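# Put one yellow sponge in each bench tote

## Task

Get exactly one yellow sponge into each of the three totes standing on the bench, with no sponge sticking out past a tote's rim. Every yellow sponge that is not in a tote must be on the top of the low shelf, where the spares sit. The totes and the cartons beneath the bench must not be shifted or rotated. The robot must not tip over or finish leaning. Anything that stays in place only because the robot is holding it does not count.

## Robot and tools

Robot: a Hello Robot Stretch 4 with one arm. It has an omni-wheel base, a lift that slides up a mast, an arm that telescopes straight out forward, a three-joint wrist (yaw, pitch, roll) and a two-finger gripper. It stands about 1.6 m tall; the base rim lies within 0.23 m of the base origin. Objects may occasionally get nudged by something other than the robot.

Frames: the base frame sits on the floor under the base centre, x ahead, y to the left, z up. hand_pose is reported in it (a point between the open fingertips; the printed value can be somewhat off). With all wrist joints at 0 the hand axes line up with the base axes. The odometry frame is the base frame as it was when the scene began.

execute_actions: argument "actions" is a list holding one action (or empty, which only reports state and pictures). One action may carry "base", "joints" or both, plus optional "pace" and "contact_limits"; alternatively it is just {"end_of_arm": "enable_torque"}, which revives any wrist or gripper motor that shut itself off. Motions within an action start at once and may finish at different times.
- "base": exactly one relative move from the current base position: {"translate_m": d} drives forward (+) or back, -2 to 2 m; {"strafe_m": d} slides left (+) or right, -2 to 2 m; {"rotate_rad": d} spins in place, left/counter-clockwise positive, -3.2 to 3.2 rad. These are offsets, measured from where the last reported state put the base.
- "joints": a single dictionary of absolute targets keyed by joint name: lift_m 0 to 1.2 m; arm_m extension 0 to 0.55 m; wrist_yaw_rad -1.134 to 4.276 (0 ahead, + left, 3.14 tucked back; over 3.4 the arm may block it); wrist_pitch_rad -1.117 to 4.259 (0 level, 1.57 pointing down); wrist_roll_rad -1.117 to 4.259 (0 fingers level, + clockwise viewed from behind the hand); gripper_m -0.038 to 0.141 m fingertip gap (negative means fingers press each other). Out-of-range joint targets get clipped and noted; any other bad value or unknown key rejects the whole call.
- "pace": "slow", "default", "fast" or "max". Base speeds 0.1/0.3/0.4/0.6 m/s and turn rates 1/2/3/4 rad/s; with the lift above 0.2 these shrink, reaching 0.3 m/s and 1 rad/s at full height.
- "contact_limits": {"arm_m": value}, 0 (gentlest) to 0.75 (firmest), default 0.5; how hard the arm may push before halting.
- "cameras": list from head_camera, head_left_camera, head_right_camera, wrist_camera, all; omitted/null means all, [] none.
Unmentioned joints or base may keep pushing toward older targets without showing it.

wait: {"seconds": 0 to 10}; commands nothing and returns state and pictures.
zoom_image: {"camera": name, "region": [x0, y0, x1, y1]} in pixels of that camera's latest full image, top-left origin, at most 504x504.
finished_scene: {"scene": n}; closes the scene irreversibly and reports success. Replying with no tool call ends everything.

Cameras: head_camera (420x560) on the mast top, tilted down and forward; turn the base to aim it. head_left_camera and head_right_camera are fisheyes (420x672) beside it, looking more steeply down and showing base and arm. wrist_camera (616x392) sits behind the fingers looking along them, fingertips near the image bottom. Calibration lines give K and T_world_to_cam mapping base frame to camera; expect small errors, larger for the wrist camera as the arm extends.

Result lines: base_status and joint_status tell how each motion ended: "done" (for the base, wheels turned the commanded amount even if slipping), "off_target" (stopped short, maybe still pushing), "contact_stop_at_<key>" (blocked; that part goes slack — a slack lift can sag under load, slack wheels can roll), "limit_stop_at_<name>", "time_out", "torque_fault" (wrist/gripper motor went limp; send enable_torque). After such stops the old target is dropped. on_its_own lists what happened without a command; "held at" is a held target, not the position. A reported stop cancels any later execute_actions, wait or finished_scene calls in the same reply. lidar_m: 12 distances, 30-degree sectors starting straight ahead and going counter-clockwise (4th left, 7th behind, 10th right); "-" means nothing seen or closer than 0.25 m; it sees from about 0.15 m up, misses clear objects and thin legs. wrist_depth_mm: 7x7 grid of median depths, 100 to 2000 mm, read from top left. base_odometry counts wheel turns (slip included); heading -3.142 to 3.142, left positive. If turned_by_wheels and turned_by_imu disagree by over about 0.1 rad, a bump or slip happened and heading is off by roughly their difference. base_tilt in degrees, forward and right positive, with a fixed bias up to 1.5 degrees. motor_effort is percent of max, + toward higher joint values, bracket = peak in last action; wheel efforts + turn the base right.

Gripping: command gripper_m below the object's width; tighter pulls it toward the wrist somewhat, opening pushes it off. The gripper reading and "done" do not prove a hold; a firm grip shows up in gripper effort (at commands 0 or above). Fingertips pressed on a surface can jam; lift to free them.

Cautions: to unfold at start, send lift_m 0.4 with wrist_yaw_rad 0 together. Self-collision stops (limit_stop_at_own_body) are likely with pitch below -0.2 combined with roll below -0.4 or above 4. Over 6 degrees lean triggers limit_stop_at_tilt and everything slackens. Avoid driving or turning with over 1 kg held and arm_m above 0.2, especially at fast paces; steady pushes or pulls, a high gripper or high contact limits also risk tipping. A level gripper holding over about 2 kg, or pressing the hand into things, faults the wrist. Avoid dropping sponges, slamming, hard hits, and disturbing the totes or cartons.

Each tool is called as name([rows], argument=value, ...), one row to a line, values as JSON.

## Session

execute_actions(actions=[])

Scene clock: 0.00 s.
base_odometry: x=+0.000 y=+0.000 heading=+0.000 (m, m, rad; odometry frame)
turned_by_wheels: +0.000 (rad since the last result)
turned_by_imu: +0.000 (rad since the last result)
base_tilt: forward=-0.1 right=+0.4 (deg)
lidar_m: 1.12 1.12 2.10 1.46 1.45 1.97 1.69 1.09 1.27 2.89 2.58 1.30
base_status: not commanded
joint_positions: lift_m=+0.299 arm_m=+0.002 wrist_yaw_rad=+3.219 wrist_pitch_rad=-0.006 wrist_roll_rad=-0.019 gripper_m=+0.057
joint_status: not commanded
motor_effort: lift_m=+20 arm_m=-1 wrist_yaw_rad=-1 wrist_pitch_rad=-7 wrist_roll_rad=+1 gripper_m=+2 wheel_0=+0 wheel_1=+0 wheel_2=+0 (%)
hand_pose: x=-0.1219 y=+0.0647 z=+0.4791 quat_wxyz=(-0.039, +0.003, -0.010, +0.999) (m; base frame)
wrist_depth_mm: - - 131 1921 1983 - - / - - 131 1921 1921 - - / - - 131 1921 1921 - - / - 123 134 1863 1983 - - / 186 1138 1205 1921 1983 - - / 204 1160 199 1661 191 1576 1499 / 202 1078 1138 122 1118 1025 1078
pictures: head_camera, head_left_camera, head_right_camera, wrist_camera
Images, in order (width x height): head_camera 420x560, head_left_camera 420x672, head_right_camera 420x672, wrist_camera 616x392.

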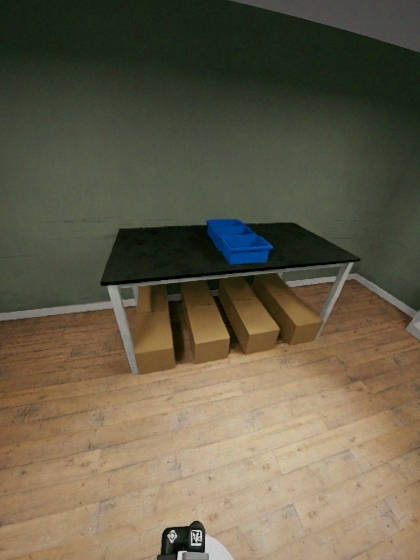

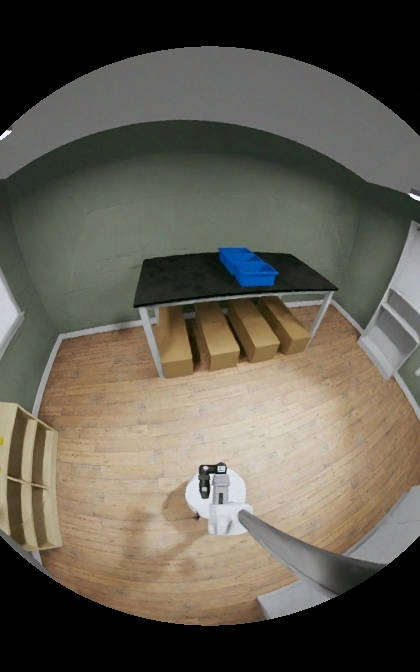

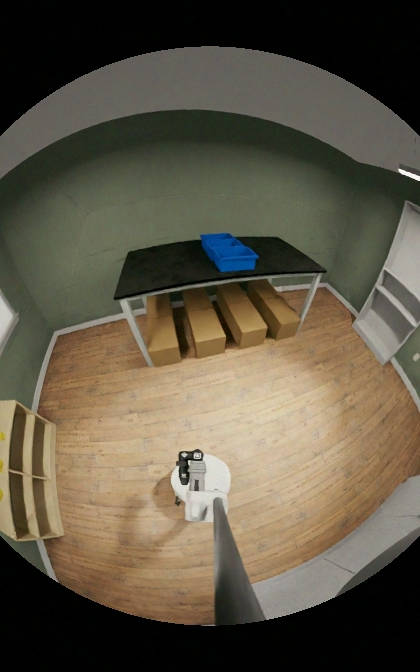

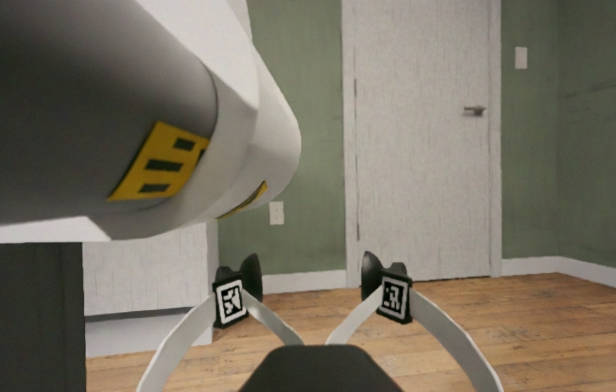

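execute_actions([
  {"base":{"rotate_rad":0.25},"joints":{"lift_m":0.4,"wrist_yaw_rad":0},"pace":"fast"},
], cameras=[])

execute_actions([
  {"base":{"strafe_m":-0.55},"joints":{"lift_m":1.15,"wrist_pitch_rad":1.0},"pace":"fast"},
], cameras=[])

execute_actions([
  {"base":{"translate_m":0.85},"joints":{"arm_m":0.3},"pace":"fast"},
])

Scene clock: 21.00 s.
base_odometry: x=+0.000 y=+0.000 heading=+0.249 (m, m, rad; odometry frame)
turned_by_wheels: +0.249 (rad since the last result)
turned_by_imu: +0.247 (rad since the last result)
base_tilt: forward=-0.1 right=+0.5 (deg)
lidar_m: 1.13 1.16 1.52 1.45 1.52 1.76 1.07 1.11 1.55 2.59 1.66 1.18
base_status: done
joint_positions: lift_m=+0.400 arm_m=+0.002 wrist_yaw_rad=+0.001 wrist_pitch_rad=-0.006 wrist_roll_rad=-0.019 gripper_m=+0.057
joint_status: all done
motor_effort: lift_m=+22(24) arm_m=-1(1) wrist_yaw_rad=-3(9) wrist_pitch_rad=-8(7) wrist_roll_rad=+0(0) gripper_m=-2(3) wheel_0=-4(7) wheel_1=-2(8) wheel_2=-2(9) (%)
hand_pose: x=+0.4611 y=-0.0873 z=+0.5798 quat_wxyz=(+1.000, -0.010, -0.003, +0.000) (m; base frame)
wrist_depth_mm: 1863 1863 1808 1921 1808 946 1863 / 1863 1808 931 931 931 946 960 / 1808 1863 1808 1808 1921 1921 1921 / 1863 1808 1808 1921 1863 1921 1921 / 1863 1808 1921 1921 1863 1921 1863 / 1808 1808 199 1308 192 1138 1025 / 1366 1308 946 122 946 946 931
pictures: none
No camera images: the call's "cameras" was empty. Leave "cameras" out to get every camera's image.

Scene clock: 23.97 s.
base_odometry: x=+0.136 y=-0.533 heading=+0.250 (m, m, rad; odometry frame)
turned_by_wheels: +0.000 (rad since the last result)
turned_by_imu: -0.003 (rad since the last result)
base_tilt: forward=+0.0 right=+0.6 (deg)
lidar_m: 1.11 1.17 2.07 1.99 2.09 1.10 1.07 1.09 1.53 2.06 2.12 1.18
base_status: done
joint_positions: lift_m=+1.150 arm_m=+0.002 wrist_yaw_rad=+0.000 wrist_pitch_rad=+1.001 wrist_roll_rad=-0.019 gripper_m=+0.057
joint_status: all done
motor_effort: lift_m=+22(23) arm_m=-1(1) wrist_yaw_rad=-2(3) wrist_pitch_rad=-4(4) wrist_roll_rad=-1(0) gripper_m=+0(1) wheel_0=+1(14) wheel_1=+1(13) wheel_2=+0(2) (%)
hand_pose: x=+0.3282 y=-0.0874 z=+1.0851 quat_wxyz=(+0.877, -0.009, +0.480, +0.005) (m; base frame)
wrist_depth_mm: - 1708 1708 1708 1756 1983 - / 1863 1537 1537 1576 1576 1464 1863 / 1618 1464 1464 1576 1576 1499 1661 / 1576 1576 1499 1499 1537 1537 1576 / 1430 1397 1430 1430 1397 1397 1430 / 1308 1281 198 1336 191 1308 1281 / 1229 1205 1205 122 1229 1205 1205
pictures: none
No camera images: the call's "cameras" was empty. Leave "cameras" out to get every camera's image.

Scene clock: 28.13 s.
base_odometry: x=+0.959 y=-0.323 heading=+0.250 (m, m, rad; odometry frame)
turned_by_wheels: +0.000 (rad since the last result)
turned_by_imu: +0.000 (rad since the last result)
base_tilt: forward=-0.1 right=+0.6 (deg)
lidar_m: 0.28 0.31 0.41 2.02 2.09 2.65 1.93 2.02 2.11 2.01 0.44 0.30
base_status: done
joint_positions: lift_m=+1.150 arm_m=+0.299 wrist_yaw_rad=+0.000 wrist_pitch_rad=+1.001 wrist_roll_rad=-0.019 gripper_m=+0.057
joint_status: all done
motor_effort: lift_m=+22(22) arm_m=+5(7) wrist_yaw_rad=-2(1) wrist_pitch_rad=-4(5) wrist_roll_rad=+0(0) gripper_m=-1(2) wheel_0=+2(7) wheel_1=+0(6) wheel_2=+1(11) (%)
hand_pose: x=+0.6256 y=-0.0874 z=+1.0851 quat_wxyz=(+0.877, -0.009, +0.480, +0.005) (m; base frame)
wrist_depth_mm: 621 459 462 466 597 615 615 / 554 439 530 512 539 549 544 / 500 349 349 351 477 492 492 / 439 377 402 407 413 452 449 / 310 399 415 370 379 415 413 / 283 375 199 375 191 379 382 / 255 247 247 123 267 351 355
pictures: head_camera, head_left_camera, head_right_camera, wrist_camera
camera_calibration (this result's frames):
wrist_camera: T_world_to_cam=[[-0.0114274, -0.999935, 0.000493631, -0.0819012], [-0.850081, 0.00945493, -0.526567, 1.16093], [0.526528, -0.00643693, -0.850134, 0.817567], [0, 0, 0, 1]] pos_world=[0.555482, -0.0876098, 1.30639]
Images, in order (width x height): head_camera 420x560, head_left_camera 420x672, head_right_camera 420x672, wrist_camera 616x392.

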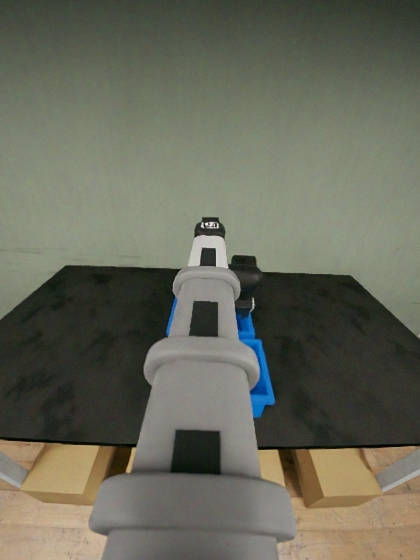

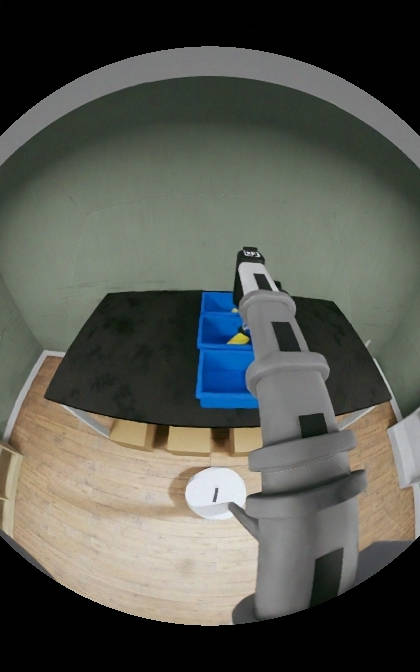

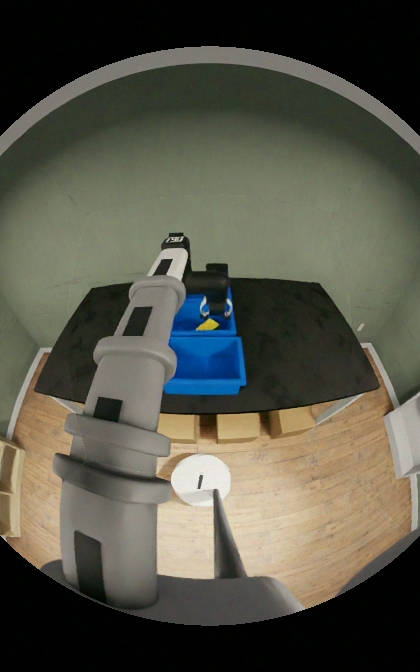

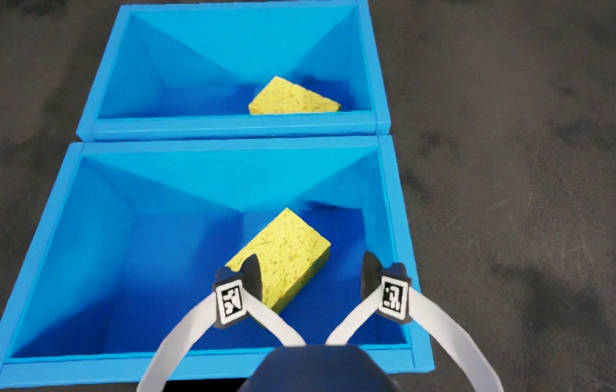

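execute_actions([
  {"joints":{"arm_m":0.55,"lift_m":1.2,"wrist_pitch_rad":1.35},"pace":"fast"},
], cameras=["wrist_camera"])

execute_actions([
  {"joints":{"arm_m":0.2,"wrist_pitch_rad":1.5},"pace":"fast"},
], cameras=["wrist_camera"])

Scene clock: 32.87 s.
base_odometry: x=+0.959 y=-0.323 heading=+0.250 (m, m, rad; odometry frame)
turned_by_wheels: +0.000 (rad since the last result)
turned_by_imu: +0.000 (rad since the last result)
base_tilt: forward=-0.1 right=+0.6 (deg)
lidar_m: 0.28 0.30 0.40 2.02 2.10 2.65 1.91 2.02 2.11 2.01 0.43 0.31
base_status: not commanded
joint_positions: lift_m=+1.200 arm_m=+0.549 wrist_yaw_rad=+0.000 wrist_pitch_rad=+1.350 wrist_roll_rad=-0.019 gripper_m=+0.057
joint_status: all done
motor_effort: lift_m=+22(23) arm_m=+5(6) wrist_yaw_rad=-2(0) wrist_pitch_rad=-2(1) wrist_roll_rad=+1(1) gripper_m=-2(3) wheel_0=+2(2) wheel_1=+0(0) wheel_2=+1(1) (%)
hand_pose: x=+0.7830 y=-0.0874 z=+1.0965 quat_wxyz=(+0.781, -0.008, +0.625, +0.006) (m; base frame)
wrist_depth_mm: 455 455 455 455 459 459 455 / 343 366 370 382 430 442 442 / 338 424 427 427 430 433 430 / 332 410 415 375 418 421 421 / 297 375 290 404 377 410 407 / 298 370 199 283 191 397 402 / 298 370 382 123 355 384 389
pictures: wrist_camera
camera_calibration (this result's frames):
wrist_camera: T_world_to_cam=[[-0.0105664, -0.999934, 0.00442746, -0.0851099], [-0.978958, 0.00944213, -0.203845, 1.04786], [0.20379, -0.0064882, -0.978993, 1.13839], [0, 0, 0, 1]] pos_world=[0.792917, -0.0876122, 1.32845]
Images, in order (width x height): wrist_camera 616x392.

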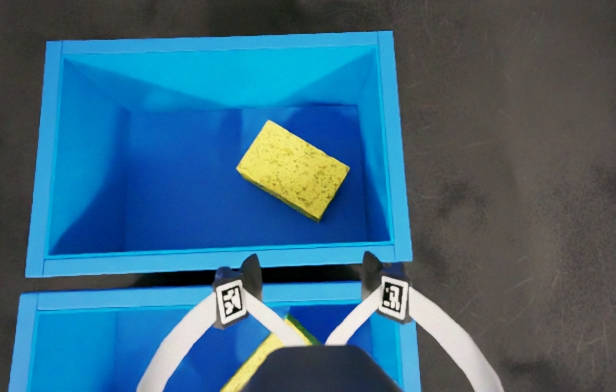

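Scene clock: 34.67 s.
base_odometry: x=+0.959 y=-0.323 heading=+0.250 (m, m, rad; odometry frame)
turned_by_wheels: +0.000 (rad since the last result)
turned_by_imu: +0.000 (rad since the last result)
base_tilt: forward=-0.1 right=+0.5 (deg)
lidar_m: 0.28 0.29 0.42 2.02 2.10 2.63 1.94 2.02 2.10 2.01 0.43 0.31
base_status: not commanded
joint_positions: lift_m=+1.200 arm_m=+0.201 wrist_yaw_rad=+0.000 wrist_pitch_rad=+1.500 wrist_roll_rad=-0.019 gripper_m=+0.057
joint_status: all done
motor_effort: lift_m=+22(22) arm_m=-5(5) wrist_yaw_rad=-1(2) wrist_pitch_rad=-3(0) wrist_roll_rad=+1(1) gripper_m=-3(1) wheel_0=+2(2) wheel_1=+0(0) wheel_2=+1(1) (%)
hand_pose: x=+0.3921 y=-0.0874 z=+1.0902 quat_wxyz=(+0.732, -0.007, +0.682, +0.007) (m; base frame)
wrist_depth_mm: 320 300 286 287 294 410 413 / 309 315 317 322 301 410 410 / 309 397 402 404 382 407 407 / 306 392 399 397 389 404 404 / 306 366 394 399 296 402 402 / 397 293 199 281 191 402 402 / 1308 1281 1098 123 1308 1336 1308
pictures: wrist_camera
camera_calibration (this result's frames):
wrist_camera: T_world_to_cam=[[-0.0101066, -0.999931, 0.00597964, -0.0910979], [-0.99843, 0.00976154, -0.0551585, 0.509439], [0.0550963, -0.00652771, -0.99846, 1.29144], [0, 0, 0, 1]] pos_world=[0.436565, -0.0876343, 1.3181]
Images, in order (width x height): wrist_camera 616x392.

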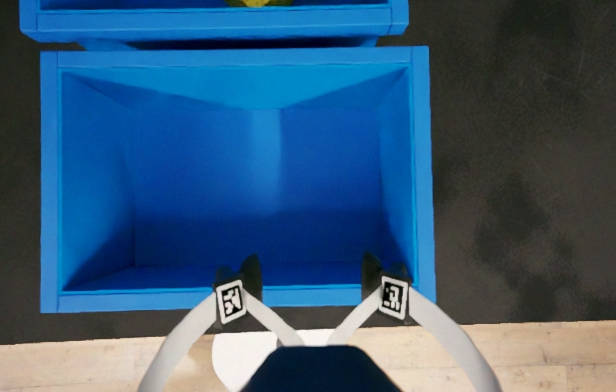

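execute_actions([
  {"base":{"translate_m":-1.0},"joints":{"arm_m":0,"wrist_pitch_rad":0.9},"pace":"fast"},
], cameras=[])

execute_actions([
  {"base":{"rotate_rad":1.571},"joints":{"lift_m":1.05,"gripper_m":0.13},"pace":"fast"},
], cameras=["head_left_camera"])

execute_actions([
  {"base":{"translate_m":1.55},"pace":"fast"},
])

Scene clock: 47.00 s.
base_odometry: x=-0.010 y=-0.570 heading=+0.250 (m, m, rad; odometry frame)
turned_by_wheels: +0.000 (rad since the last result)
turned_by_imu: +0.001 (rad since the last result)
base_tilt: forward=-0.1 right=+0.6 (deg)
lidar_m: 1.28 1.34 2.09 2.00 2.18 0.95 0.90 0.95 1.30 2.08 2.10 1.36
base_status: done
joint_positions: lift_m=+1.200 arm_m=+0.002 wrist_yaw_rad=+0.000 wrist_pitch_rad=+0.902 wrist_roll_rad=-0.019 gripper_m=+0.057
joint_status: all done
joint sent to its limit — the command would take arm_m past its lower limit, so that joint was sent only as far as its limit.
motor_effort: lift_m=+22(22) arm_m=-5(4) wrist_yaw_rad=-2(3) wrist_pitch_rad=-6(8) wrist_roll_rad=+0(1) gripper_m=+0(0) wheel_0=-3(8) wheel_1=-1(7) wheel_2=+1(10) (%)
hand_pose: x=+0.3522 y=-0.0874 z=+1.1517 quat_wxyz=(+0.900, -0.009, +0.436, +0.004) (m; base frame)
wrist_depth_mm: 1983 - 1983 - - - - / - 1808 1808 1863 1808 - - / 1921 1576 1618 1618 1618 1618 1921 / 1756 1661 1661 1708 1708 1756 1708 / 1576 1537 1537 1537 1499 1537 1537 / 1397 1430 199 1397 191 1397 1397 / 1336 1255 1281 123 1308 1255 1281
pictures: none
No camera images: the call's "cameras" was empty. Leave "cameras" out to get every camera's image.

Scene clock: 49.87 s.
base_odometry: x=-0.010 y=-0.570 heading=+1.820 (m, m, rad; odometry frame)
turned_by_wheels: +1.570 (rad since the last result)
turned_by_imu: +1.556 (rad since the last result)
base_tilt: forward=-0.2 right=+0.6 (deg)
lidar_m: 2.00 2.22 0.96 0.90 0.93 1.31 2.11 2.14 1.34 1.28 1.34 2.11
base_status: done
joint_positions: lift_m=+1.050 arm_m=+0.002 wrist_yaw_rad=+0.000 wrist_pitch_rad=+0.902 wrist_roll_rad=-0.019 gripper_m=+0.130
joint_status: all done
motor_effort: lift_m=+17(20) arm_m=-6(5) wrist_yaw_rad=-2(1) wrist_pitch_rad=-7(7) wrist_roll_rad=+1(0) gripper_m=+0(1) wheel_0=-4(5) wheel_1=-1(5) wheel_2=-3(7) (%)
hand_pose: x=+0.3523 y=-0.0874 z=+1.0021 quat_wxyz=(+0.900, -0.009, +0.436, +0.004) (m; base frame)
wrist_depth_mm: - - - - - - - / 1983 1983 - 1983 1983 1921 1983 / 1708 1708 1708 1756 1756 1708 1708 / 1499 1537 1499 1499 1537 1576 1537 / 1397 1366 1366 1366 1336 1397 1366 / 1281 1205 1160 1255 1160 1205 1255 / 1160 1138 1160 120 1160 1118 1138
pictures: head_left_camera
Images, in order (width x height): head_left_camera 420x672.

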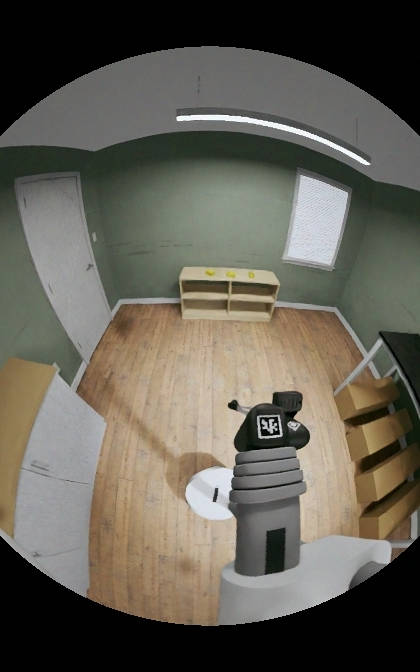

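Scene clock: 55.83 s.
base_odometry: x=-0.392 y=+0.932 heading=+1.820 (m, m, rad; odometry frame)
turned_by_wheels: +0.000 (rad since the last result)
turned_by_imu: +0.000 (rad since the last result)
base_tilt: forward=+0.0 right=+0.6 (deg)
lidar_m: 0.45 0.47 0.65 1.51 1.51 1.43 3.73 1.84 1.43 2.17 0.68 0.48
base_status: done
joint_positions: lift_m=+1.050 arm_m=+0.002 wrist_yaw_rad=+0.000 wrist_pitch_rad=+0.902 wrist_roll_rad=-0.019 gripper_m=+0.130
joint_status: not commanded
motor_effort: lift_m=+17(17) arm_m=-5(6) wrist_yaw_rad=-2(2) wrist_pitch_rad=-6(6) wrist_roll_rad=+0(0) gripper_m=+1(2) wheel_0=+3(10) wheel_1=+0(8) wheel_2=+1(11) (%)
hand_pose: x=+0.3522 y=-0.0874 z=+1.0021 quat_wxyz=(+0.900, -0.009, +0.436, +0.004) (m; base frame)
wrist_depth_mm: 627 634 640 640 661 668 668 / 723 732 723 741 759 759 788 / 809 820 831 842 820 842 831 / 768 741 750 750 741 750 759 / 676 691 668 661 661 654 668 / 634 609 615 627 634 627 820 / 1118 842 1078 120 1078 1042 1098
pictures: head_camera, head_left_camera, head_right_camera, wrist_camera
camera_calibration (this result's frames):
wrist_camera: T_world_to_cam=[[-0.0115778, -0.999933, -0.000657842, -0.0838016], [-0.793633, 0.00958932, -0.608321, 0.946947], [0.608287, -0.00652092, -0.793691, 0.805597], [0, 0, 0, 1]] pos_world=[0.260524, -0.0876233, 1.21539]
Images, in order (width x height): head_camera 420x560, head_left_camera 420x672, head_right_camera 420x672, wrist_camera 616x392.

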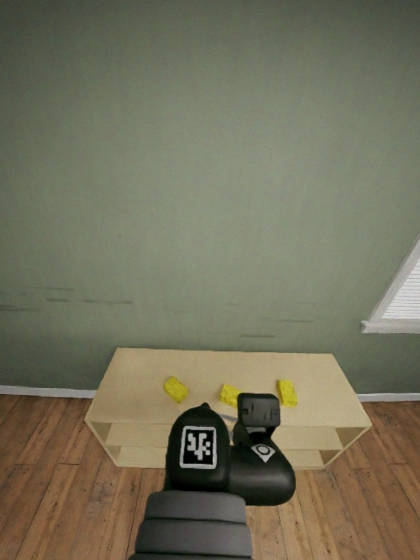

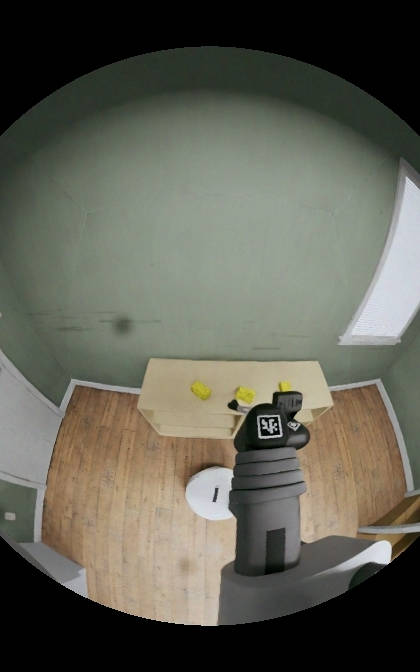

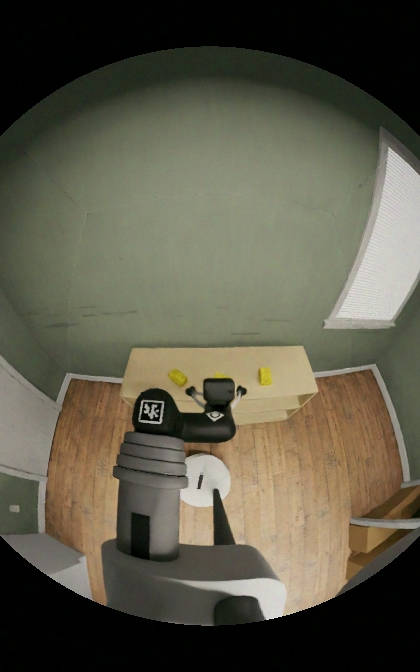

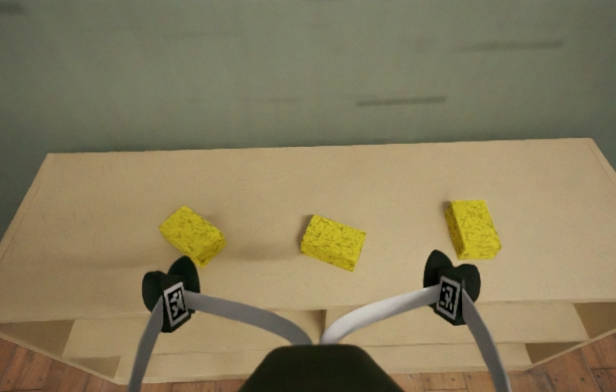

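execute_actions([
  {"base":{"strafe_m":-0.31},"joints":{"arm_m":0.45,"wrist_pitch_rad":1.57,"lift_m":0.85},"pace":"fast"},
], cameras=["wrist_camera","head_right_camera"])

Scene clock: 62.13 s.
base_odometry: x=-0.092 y=+1.009 heading=+1.820 (m, m, rad; odometry frame)
turned_by_wheels: +0.000 (rad since the last result)
turned_by_imu: -0.001 (rad since the last result)
base_tilt: forward=-0.1 right=+0.6 (deg)
lidar_m: 0.45 0.48 0.67 1.86 1.65 1.77 3.74 1.39 1.19 1.85 1.22 0.49
base_status: done
joint_positions: lift_m=+0.850 arm_m=+0.449 wrist_yaw_rad=+0.000 wrist_pitch_rad=+1.570 wrist_roll_rad=-0.019 gripper_m=+0.130
joint_status: all done
motor_effort: lift_m=+17(17) arm_m=+5(4) wrist_yaw_rad=-2(0) wrist_pitch_rad=-1(2) wrist_roll_rad=+0(0) gripper_m=+0(1) wheel_0=-1(10) wheel_1=+2(11) wheel_2=+0(1) (%)
hand_pose: x=+0.6202 y=-0.0874 z=+0.7399 quat_wxyz=(+0.707, -0.007, +0.707, +0.007) (m; base frame)
wrist_depth_mm: 343 345 345 347 347 345 349 / 347 347 349 349 345 349 351 / 347 351 349 349 351 349 351 / 351 351 351 353 351 353 353 / 351 355 353 310 353 353 357 / 310 353 310 310 357 357 359 / 359 357 359 120 359 362 357
pictures: head_right_camera, wrist_camera
camera_calibration (this result's frames):
wrist_camera: T_world_to_cam=[[-0.00927748, -0.999935, 0.00665357, -0.0877072], [-0.999856, 0.00937109, 0.0141792, 0.667422], [-0.0142407, -0.00652106, -0.999877, 0.97315], [0, 0, 0, 1]] pos_world=[0.68037, -0.08761, 0.964151]
Images, in order (width x height): head_right_camera 420x672, wrist_camera 616x392.

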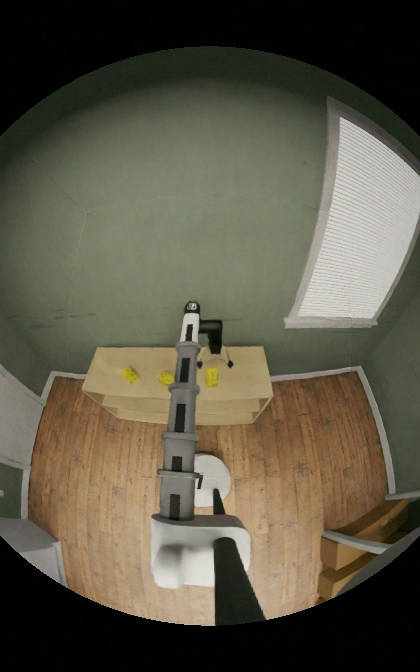

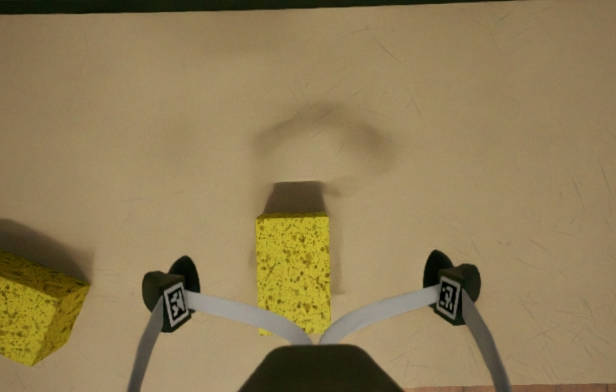

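execute_actions([
  {"base":{"strafe_m":0.015},"joints":{"arm_m":0.438,"lift_m":0.75}},
], cameras=["wrist_camera"])

execute_actions([
  {"joints":{"gripper_m":0.02}},
], cameras=["wrist_camera"])

execute_actions([
  {"joints":{"lift_m":0.85,"arm_m":0.3}},
], cameras=["wrist_camera"])

Scene clock: 69.70 s.
base_odometry: x=-0.106 y=+1.005 heading=+1.820 (m, m, rad; odometry frame)
turned_by_wheels: +0.000 (rad since the last result)
turned_by_imu: +0.000 (rad since the last result)
base_tilt: forward=-0.2 right=+0.5 (deg)
lidar_m: 0.46 0.49 0.65 1.85 1.63 1.74 3.68 1.43 1.18 1.87 1.20 0.49
base_status: done
joint_positions: lift_m=+0.750 arm_m=+0.439 wrist_yaw_rad=+0.000 wrist_pitch_rad=+1.570 wrist_roll_rad=-0.019 gripper_m=+0.130
joint_status: all done
motor_effort: lift_m=+16(19) arm_m=-6(7) wrist_yaw_rad=-2(2) wrist_pitch_rad=-1(1) wrist_roll_rad=-1(1) gripper_m=+1(3) wheel_0=-2(9) wheel_1=+1(6) wheel_2=+0(2) (%)
hand_pose: x=+0.6102 y=-0.0874 z=+0.6400 quat_wxyz=(+0.707, -0.007, +0.707, +0.007) (m; base frame)
wrist_depth_mm: 246 246 247 248 247 247 250 / 247 248 249 249 250 249 250 / 249 250 249 252 251 251 252 / 251 250 252 251 253 253 252 / 252 251 254 208 252 254 254 / 254 254 253 208 255 255 255 / 255 256 257 120 256 258 257
pictures: wrist_camera
camera_calibration (this result's frames):
wrist_camera: T_world_to_cam=[[-0.00933155, -0.999934, 0.00665425, -0.087103], [-0.999854, 0.00942564, 0.0142512, 0.658724], [-0.014313, -0.0065203, -0.999876, 0.873108], [0, 0, 0, 1]] pos_world=[0.670312, -0.0876133, 0.864192]
Images, in order (width x height): wrist_camera 616x392.

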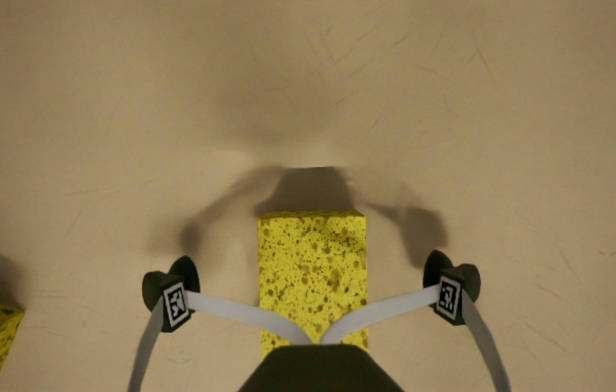

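Scene clock: 71.70 s.
base_odometry: x=-0.106 y=+1.005 heading=+1.820 (m, m, rad; odometry frame)
turned_by_wheels: +0.000 (rad since the last result)
turned_by_imu: +0.000 (rad since the last result)
base_tilt: forward=-0.1 right=+0.6 (deg)
lidar_m: 0.46 0.48 0.66 1.84 1.65 1.74 3.69 1.40 1.19 1.87 1.20 0.49
base_status: not commanded
joint_positions: lift_m=+0.750 arm_m=+0.439 wrist_yaw_rad=+0.000 wrist_pitch_rad=+1.570 wrist_roll_rad=-0.019 gripper_m=+0.020
joint_status: all done
motor_effort: lift_m=+17(16) arm_m=-5(5) wrist_yaw_rad=-2(2) wrist_pitch_rad=-1(1) wrist_roll_rad=+0(0) gripper_m=-17(12) wheel_0=-2(2) wheel_1=+1(1) wheel_2=+0(0) (%)
hand_pose: x=+0.6102 y=-0.0874 z=+0.6400 quat_wxyz=(+0.707, -0.007, +0.707, +0.007) (m; base frame)
wrist_depth_mm: 245 247 246 248 248 248 248 / 247 249 249 249 249 250 251 / 251 250 249 251 250 251 252 / 251 250 251 251 251 253 252 / 253 252 253 195 252 254 254 / 253 253 188 198 190 254 255 / 255 256 254 120 257 257 257
pictures: wrist_camera
camera_calibration (this result's frames):
wrist_camera: T_world_to_cam=[[-0.00933141, -0.999934, 0.00665426, -0.0871031], [-0.999854, 0.0094255, 0.0142514, 0.658723], [-0.0143131, -0.0065203, -0.999876, 0.873108], [0, 0, 0, 1]] pos_world=[0.670311, -0.0876132, 0.864192]
Images, in order (width x height): wrist_camera 616x392.

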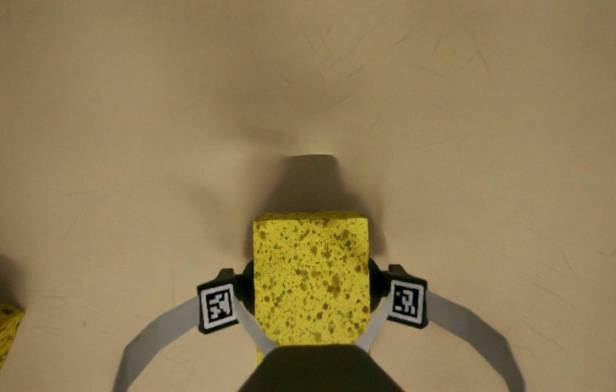

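Scene clock: 73.17 s.
base_odometry: x=-0.106 y=+1.005 heading=+1.820 (m, m, rad; odometry frame)
turned_by_wheels: +0.000 (rad since the last result)
turned_by_imu: +0.000 (rad since the last result)
base_tilt: forward=-0.1 right=+0.5 (deg)
lidar_m: 0.45 0.47 0.66 1.83 1.65 1.72 3.69 1.41 1.19 1.86 1.20 0.49
base_status: not commanded
joint_positions: lift_m=+0.850 arm_m=+0.301 wrist_yaw_rad=+0.000 wrist_pitch_rad=+1.570 wrist_roll_rad=-0.019 gripper_m=+0.020
joint_status: all done
motor_effort: lift_m=+23(26) arm_m=-6(8) wrist_yaw_rad=-1(2) wrist_pitch_rad=-1(1) wrist_roll_rad=+0(0) gripper_m=-13(17) wheel_0=-2(2) wheel_1=+1(1) wheel_2=+0(0) (%)
hand_pose: x=+0.4721 y=-0.0874 z=+0.7395 quat_wxyz=(+0.707, -0.007, +0.707, +0.007) (m; base frame)
wrist_depth_mm: 345 349 345 345 347 345 347 / 345 345 347 347 347 347 349 / 304 347 351 351 347 353 353 / 351 351 349 349 353 351 353 / 976 976 351 195 991 976 960 / 976 976 188 196 190 976 991 / 991 991 768 120 991 991 1008
pictures: wrist_camera
camera_calibration (this result's frames):
wrist_camera: T_world_to_cam=[[-0.00949068, -0.999933, 0.00665607, -0.0889796], [-0.99985, 0.00958603, 0.0144427, 0.519128], [-0.0145055, -0.006518, -0.999874, 0.97071], [0, 0, 0, 1]] pos_world=[0.532286, -0.0876229, 0.963682]
Images, in order (width x height): wrist_camera 616x392.

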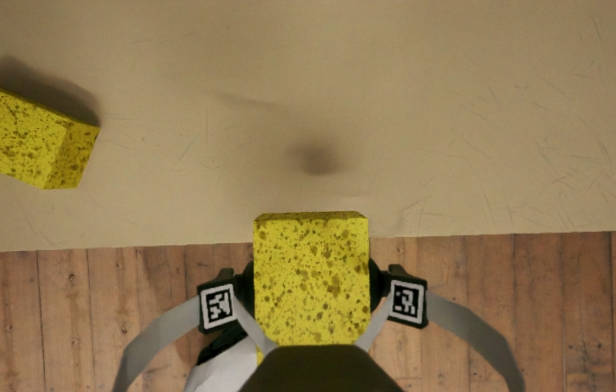

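execute_actions([
  {"base":{"translate_m":-1.49},"joints":{"lift_m":1.2},"pace":"fast"},
], cameras=[])

execute_actions([
  {"base":{"rotate_rad":-1.571},"pace":"fast"},
], cameras=[])

execute_actions([
  {"base":{"translate_m":0.6},"joints":{"arm_m":0.4},"pace":"fast"},
], cameras=["wrist_camera","head_right_camera"])

Scene clock: 82.93 s.
base_odometry: x=+0.262 y=-0.439 heading=+1.820 (m, m, rad; odometry frame)
turned_by_wheels: +0.000 (rad since the last result)
turned_by_imu: +0.000 (rad since the last result)
base_tilt: forward=-0.2 right=+0.5 (deg)
lidar_m: 1.95 1.99 1.27 1.20 1.26 1.71 2.10 2.18 1.05 0.97 1.03 2.43
base_status: done
joint_positions: lift_m=+1.200 arm_m=+0.301 wrist_yaw_rad=+0.000 wrist_pitch_rad=+1.570 wrist_roll_rad=-0.019 gripper_m=+0.020
joint_status: all done
motor_effort: lift_m=+22(24) arm_m=-5(6) wrist_yaw_rad=-1(1) wrist_pitch_rad=-1(1) wrist_roll_rad=+1(0) gripper_m=-18(12) wheel_0=-2(5) wheel_1=-1(6) wheel_2=-1(13) (%)
hand_pose: x=+0.4720 y=-0.0874 z=+1.0895 quat_wxyz=(+0.707, -0.007, +0.707, +0.007) (m; base frame)
wrist_depth_mm: 1308 1308 1308 1308 1336 1281 1308 / 1308 1308 1336 1336 1308 1366 1308 / 1308 1308 1336 1336 1308 1336 1281 / 1336 1336 1281 1308 1336 1366 1308 / 1336 1308 1366 195 1336 1336 1366 / 1336 1336 189 196 190 1308 1308 / 1336 1366 1229 121 1366 1336 1366
pictures: none
No camera images: the call's "cameras" was empty. Leave "cameras" out to get every camera's image.

Scene clock: 85.80 s.
base_odometry: x=+0.262 y=-0.439 heading=+0.250 (m, m, rad; odometry frame)
turned_by_wheels: -1.570 (rad since the last result)
turned_by_imu: -1.556 (rad since the last result)
base_tilt: forward=-0.1 right=+0.6 (deg)
lidar_m: 0.98 1.00 2.43 1.95 2.03 1.26 1.21 1.28 1.73 2.09 2.17 1.03
base_status: done
joint_positions: lift_m=+1.200 arm_m=+0.301 wrist_yaw_rad=+0.000 wrist_pitch_rad=+1.570 wrist_roll_rad=-0.019 gripper_m=+0.020
joint_status: not commanded
motor_effort: lift_m=+22(22) arm_m=-5(6) wrist_yaw_rad=-1(1) wrist_pitch_rad=-2(2) wrist_roll_rad=+0(1) gripper_m=-16(15) wheel_0=+4(8) wheel_1=+2(4) wheel_2=+2(8) (%)
hand_pose: x=+0.4720 y=-0.0874 z=+1.0895 quat_wxyz=(+0.707, -0.007, +0.707, +0.007) (m; base frame)
wrist_depth_mm: 1098 1255 1138 1308 1205 1308 1336 / 1308 1308 1308 1281 1308 1336 1336 / 1336 1336 1366 1366 1336 1336 1336 / 1336 1366 1308 1308 1336 1308 1336 / 1336 1336 1308 196 1366 1336 1336 / 1308 1336 189 196 190 1366 1366 / 1336 1397 1255 120 1366 1397 1336
pictures: none
No camera images: the call's "cameras" was empty. Leave "cameras" out to get every camera's image.

Scene clock: 89.27 s.
base_odometry: x=+0.843 y=-0.290 heading=+0.250 (m, m, rad; odometry frame)
turned_by_wheels: +0.000 (rad since the last result)
turned_by_imu: +0.000 (rad since the last result)
base_tilt: forward=-0.2 right=+0.5 (deg)
lidar_m: 0.39 0.40 0.56 1.95 2.03 2.55 1.82 1.90 2.50 2.08 0.59 0.41
base_status: done
joint_positions: lift_m=+1.200 arm_m=+0.399 wrist_yaw_rad=+0.000 wrist_pitch_rad=+1.570 wrist_roll_rad=-0.019 gripper_m=+0.020
joint_status: all done
motor_effort: lift_m=+22(22) arm_m=+5(8) wrist_yaw_rad=-1(1) wrist_pitch_rad=-1(2) wrist_roll_rad=+0(0) gripper_m=-14(16) wheel_0=+3(7) wheel_1=+1(7) wheel_2=-1(11) (%)
hand_pose: x=+0.5702 y=-0.0874 z=+1.0895 quat_wxyz=(+0.707, -0.007, +0.707, +0.007) (m; base frame)
wrist_depth_mm: 389 315 387 343 387 315 392 / 392 273 389 366 384 315 397 / 397 285 291 379 394 399 402 / 394 322 392 394 397 332 402 / 399 319 394 195 397 334 407 / 402 293 189 197 190 289 404 / 402 285 300 121 294 283 407
pictures: head_right_camera, wrist_camera
camera_calibration (this result's frames):
wrist_camera: T_world_to_cam=[[-0.009452, -0.999933, 0.00665576, -0.0904004], [-0.999851, 0.00954713, 0.0144106, 0.612167], [-0.0144732, -0.00651856, -0.999874, 1.3221], [0, 0, 0, 1]] pos_world=[0.630356, -0.0876206, 1.31371]
Images, in order (width x height): head_right_camera 420x672, wrist_camera 616x392.

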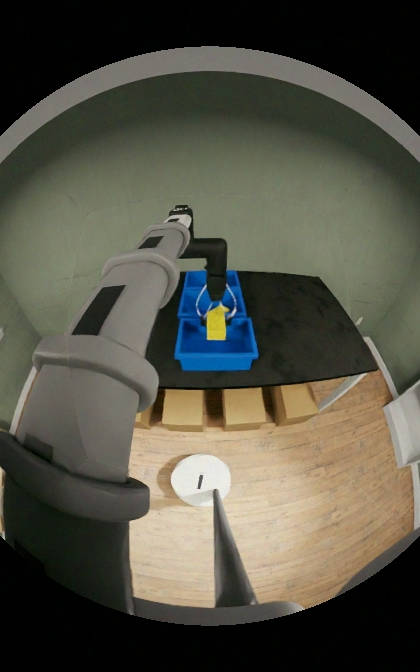

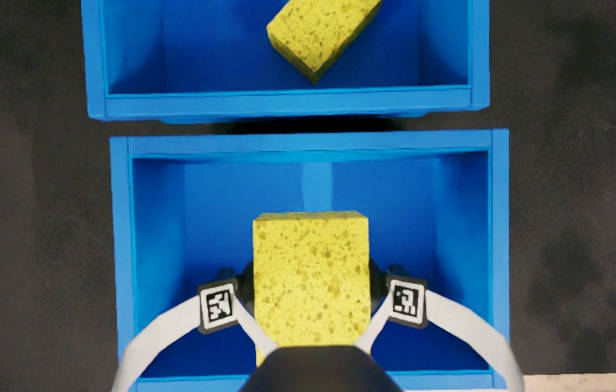

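Well centred. Lower 0.143.

execute_actions([
  {"joints":{"lift_m":1.057,"arm_m":0.408}},
], cameras=[])

execute_actions([
  {"joints":{"gripper_m":0.1}},
], cameras=[])

execute_actions([
  {"joints":{"lift_m":1.2},"pace":"fast"},
], cameras=["wrist_camera","head_left_camera"])

finished_scene(scene=1)

Scene clock: 98.77 s.
base_odometry: x=+0.843 y=-0.290 heading=+0.250 (m, m, rad; odometry frame)
turned_by_wheels: +0.000 (rad since the last result)
turned_by_imu: +0.000 (rad since the last result)
base_tilt: forward=-0.1 right=+0.6 (deg)
lidar_m: 0.39 0.42 0.56 1.95 2.02 2.54 1.82 1.89 2.50 2.05 0.60 0.40
base_status: not commanded
joint_positions: lift_m=+1.057 arm_m=+0.407 wrist_yaw_rad=+0.000 wrist_pitch_rad=+1.570 wrist_roll_rad=-0.019 gripper_m=+0.020
joint_status: all done
motor_effort: lift_m=+16(21) arm_m=+6(6) wrist_yaw_rad=-2(1) wrist_pitch_rad=-1(2) wrist_roll_rad=+1(0) gripper_m=-17(16) wheel_0=+3(3) wheel_1=+1(1) wheel_2=-1(1) (%)
hand_pose: x=+0.5781 y=-0.0874 z=+0.9470 quat_wxyz=(+0.707, -0.007, +0.707, +0.007) (m; base frame)
wrist_depth_mm: 131 132 132 132 132 132 132 / 206 208 146 150 200 206 252 / 132 132 133 134 134 134 133 / 183 250 251 251 253 251 206 / 183 253 252 196 252 254 208 / 183 254 189 196 190 254 208 / 182 236 255 120 257 256 211
pictures: none
No camera images: the call's "cameras" was empty. Leave "cameras" out to get every camera's image.

Scene clock: 100.40 s.
base_odometry: x=+0.843 y=-0.290 heading=+0.250 (m, m, rad; odometry frame)
turned_by_wheels: +0.000 (rad since the last result)
turned_by_imu: +0.000 (rad since the last result)
base_tilt: forward=-0.1 right=+0.6 (deg)
lidar_m: 0.39 0.41 0.55 1.94 2.02 2.54 1.82 1.89 2.49 2.08 0.59 0.40
base_status: not commanded
joint_positions: lift_m=+1.057 arm_m=+0.407 wrist_yaw_rad=+0.000 wrist_pitch_rad=+1.570 wrist_roll_rad=-0.019 gripper_m=+0.100
joint_status: all done
motor_effort: lift_m=+17(17) arm_m=+6(6) wrist_yaw_rad=-2(2) wrist_pitch_rad=-1(1) wrist_roll_rad=+1(0) gripper_m=-1(18) wheel_0=+3(3) wheel_1=+1(1) wheel_2=-1(1) (%)
hand_pose: x=+0.5781 y=-0.0874 z=+0.9470 quat_wxyz=(+0.707, -0.007, +0.707, +0.007) (m; base frame)
wrist_depth_mm: 131 131 131 132 132 132 132 / 206 208 146 149 200 208 253 / 132 132 133 133 133 133 134 / 183 250 251 251 251 252 206 / 182 252 252 208 253 254 207 / 182 253 200 209 209 255 208 / 182 253 256 123 256 256 211
pictures: none
No camera images: the call's "cameras" was empty. Leave "cameras" out to get every camera's image.

Scene clock: 101.77 s.
base_odometry: x=+0.843 y=-0.290 heading=+0.250 (m, m, rad; odometry frame)
turned_by_wheels: +0.000 (rad since the last result)
turned_by_imu: +0.000 (rad since the last result)
base_tilt: forward=-0.1 right=+0.5 (deg)
lidar_m: 0.39 0.40 0.56 1.96 2.03 2.55 1.82 1.88 2.50 2.07 0.59 0.41
base_status: not commanded
joint_positions: lift_m=+1.200 arm_m=+0.407 wrist_yaw_rad=+0.000 wrist_pitch_rad=+1.570 wrist_roll_rad=-0.019 gripper_m=+0.100
joint_status: all done
motor_effort: lift_m=+22(24) arm_m=+5(5) wrist_yaw_rad=-2(1) wrist_pitch_rad=-2(1) wrist_roll_rad=-1(1) gripper_m=-2(2) wheel_0=+3(3) wheel_1=+1(1) wheel_2=-1(1) (%)
hand_pose: x=+0.5781 y=-0.0874 z=+1.0895 quat_wxyz=(+0.707, -0.007, +0.707, +0.007) (m; base frame)
wrist_depth_mm: 392 315 387 343 379 315 392 / 392 291 389 389 389 317 397 / 394 279 276 276 277 394 399 / 399 322 397 394 397 332 399 / 399 319 394 351 399 334 404 / 399 293 200 384 379 282 404 / 404 285 317 123 322 285 407
pictures: head_left_camera, wrist_camera
camera_calibration (this result's frames):
wrist_camera: T_world_to_cam=[[-0.00945415, -0.999933, 0.00665578, -0.0903238], [-0.999851, 0.0095493, 0.0144123, 0.620129], [-0.0144749, -0.00651853, -0.999874, 1.32221], [0, 0, 0, 1]] pos_world=[0.638321, -0.0876207, 1.31371]
Images, in order (width x height): head_left_camera 420x672, wrist_camera 616x392.

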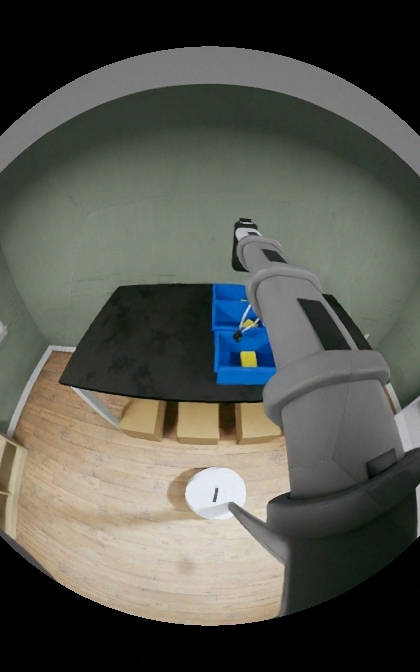

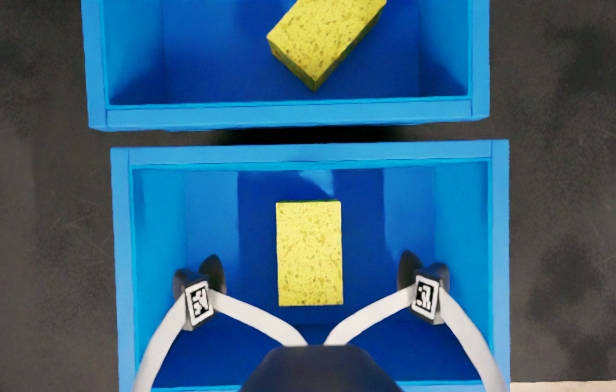

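The scene is finished: the task was done.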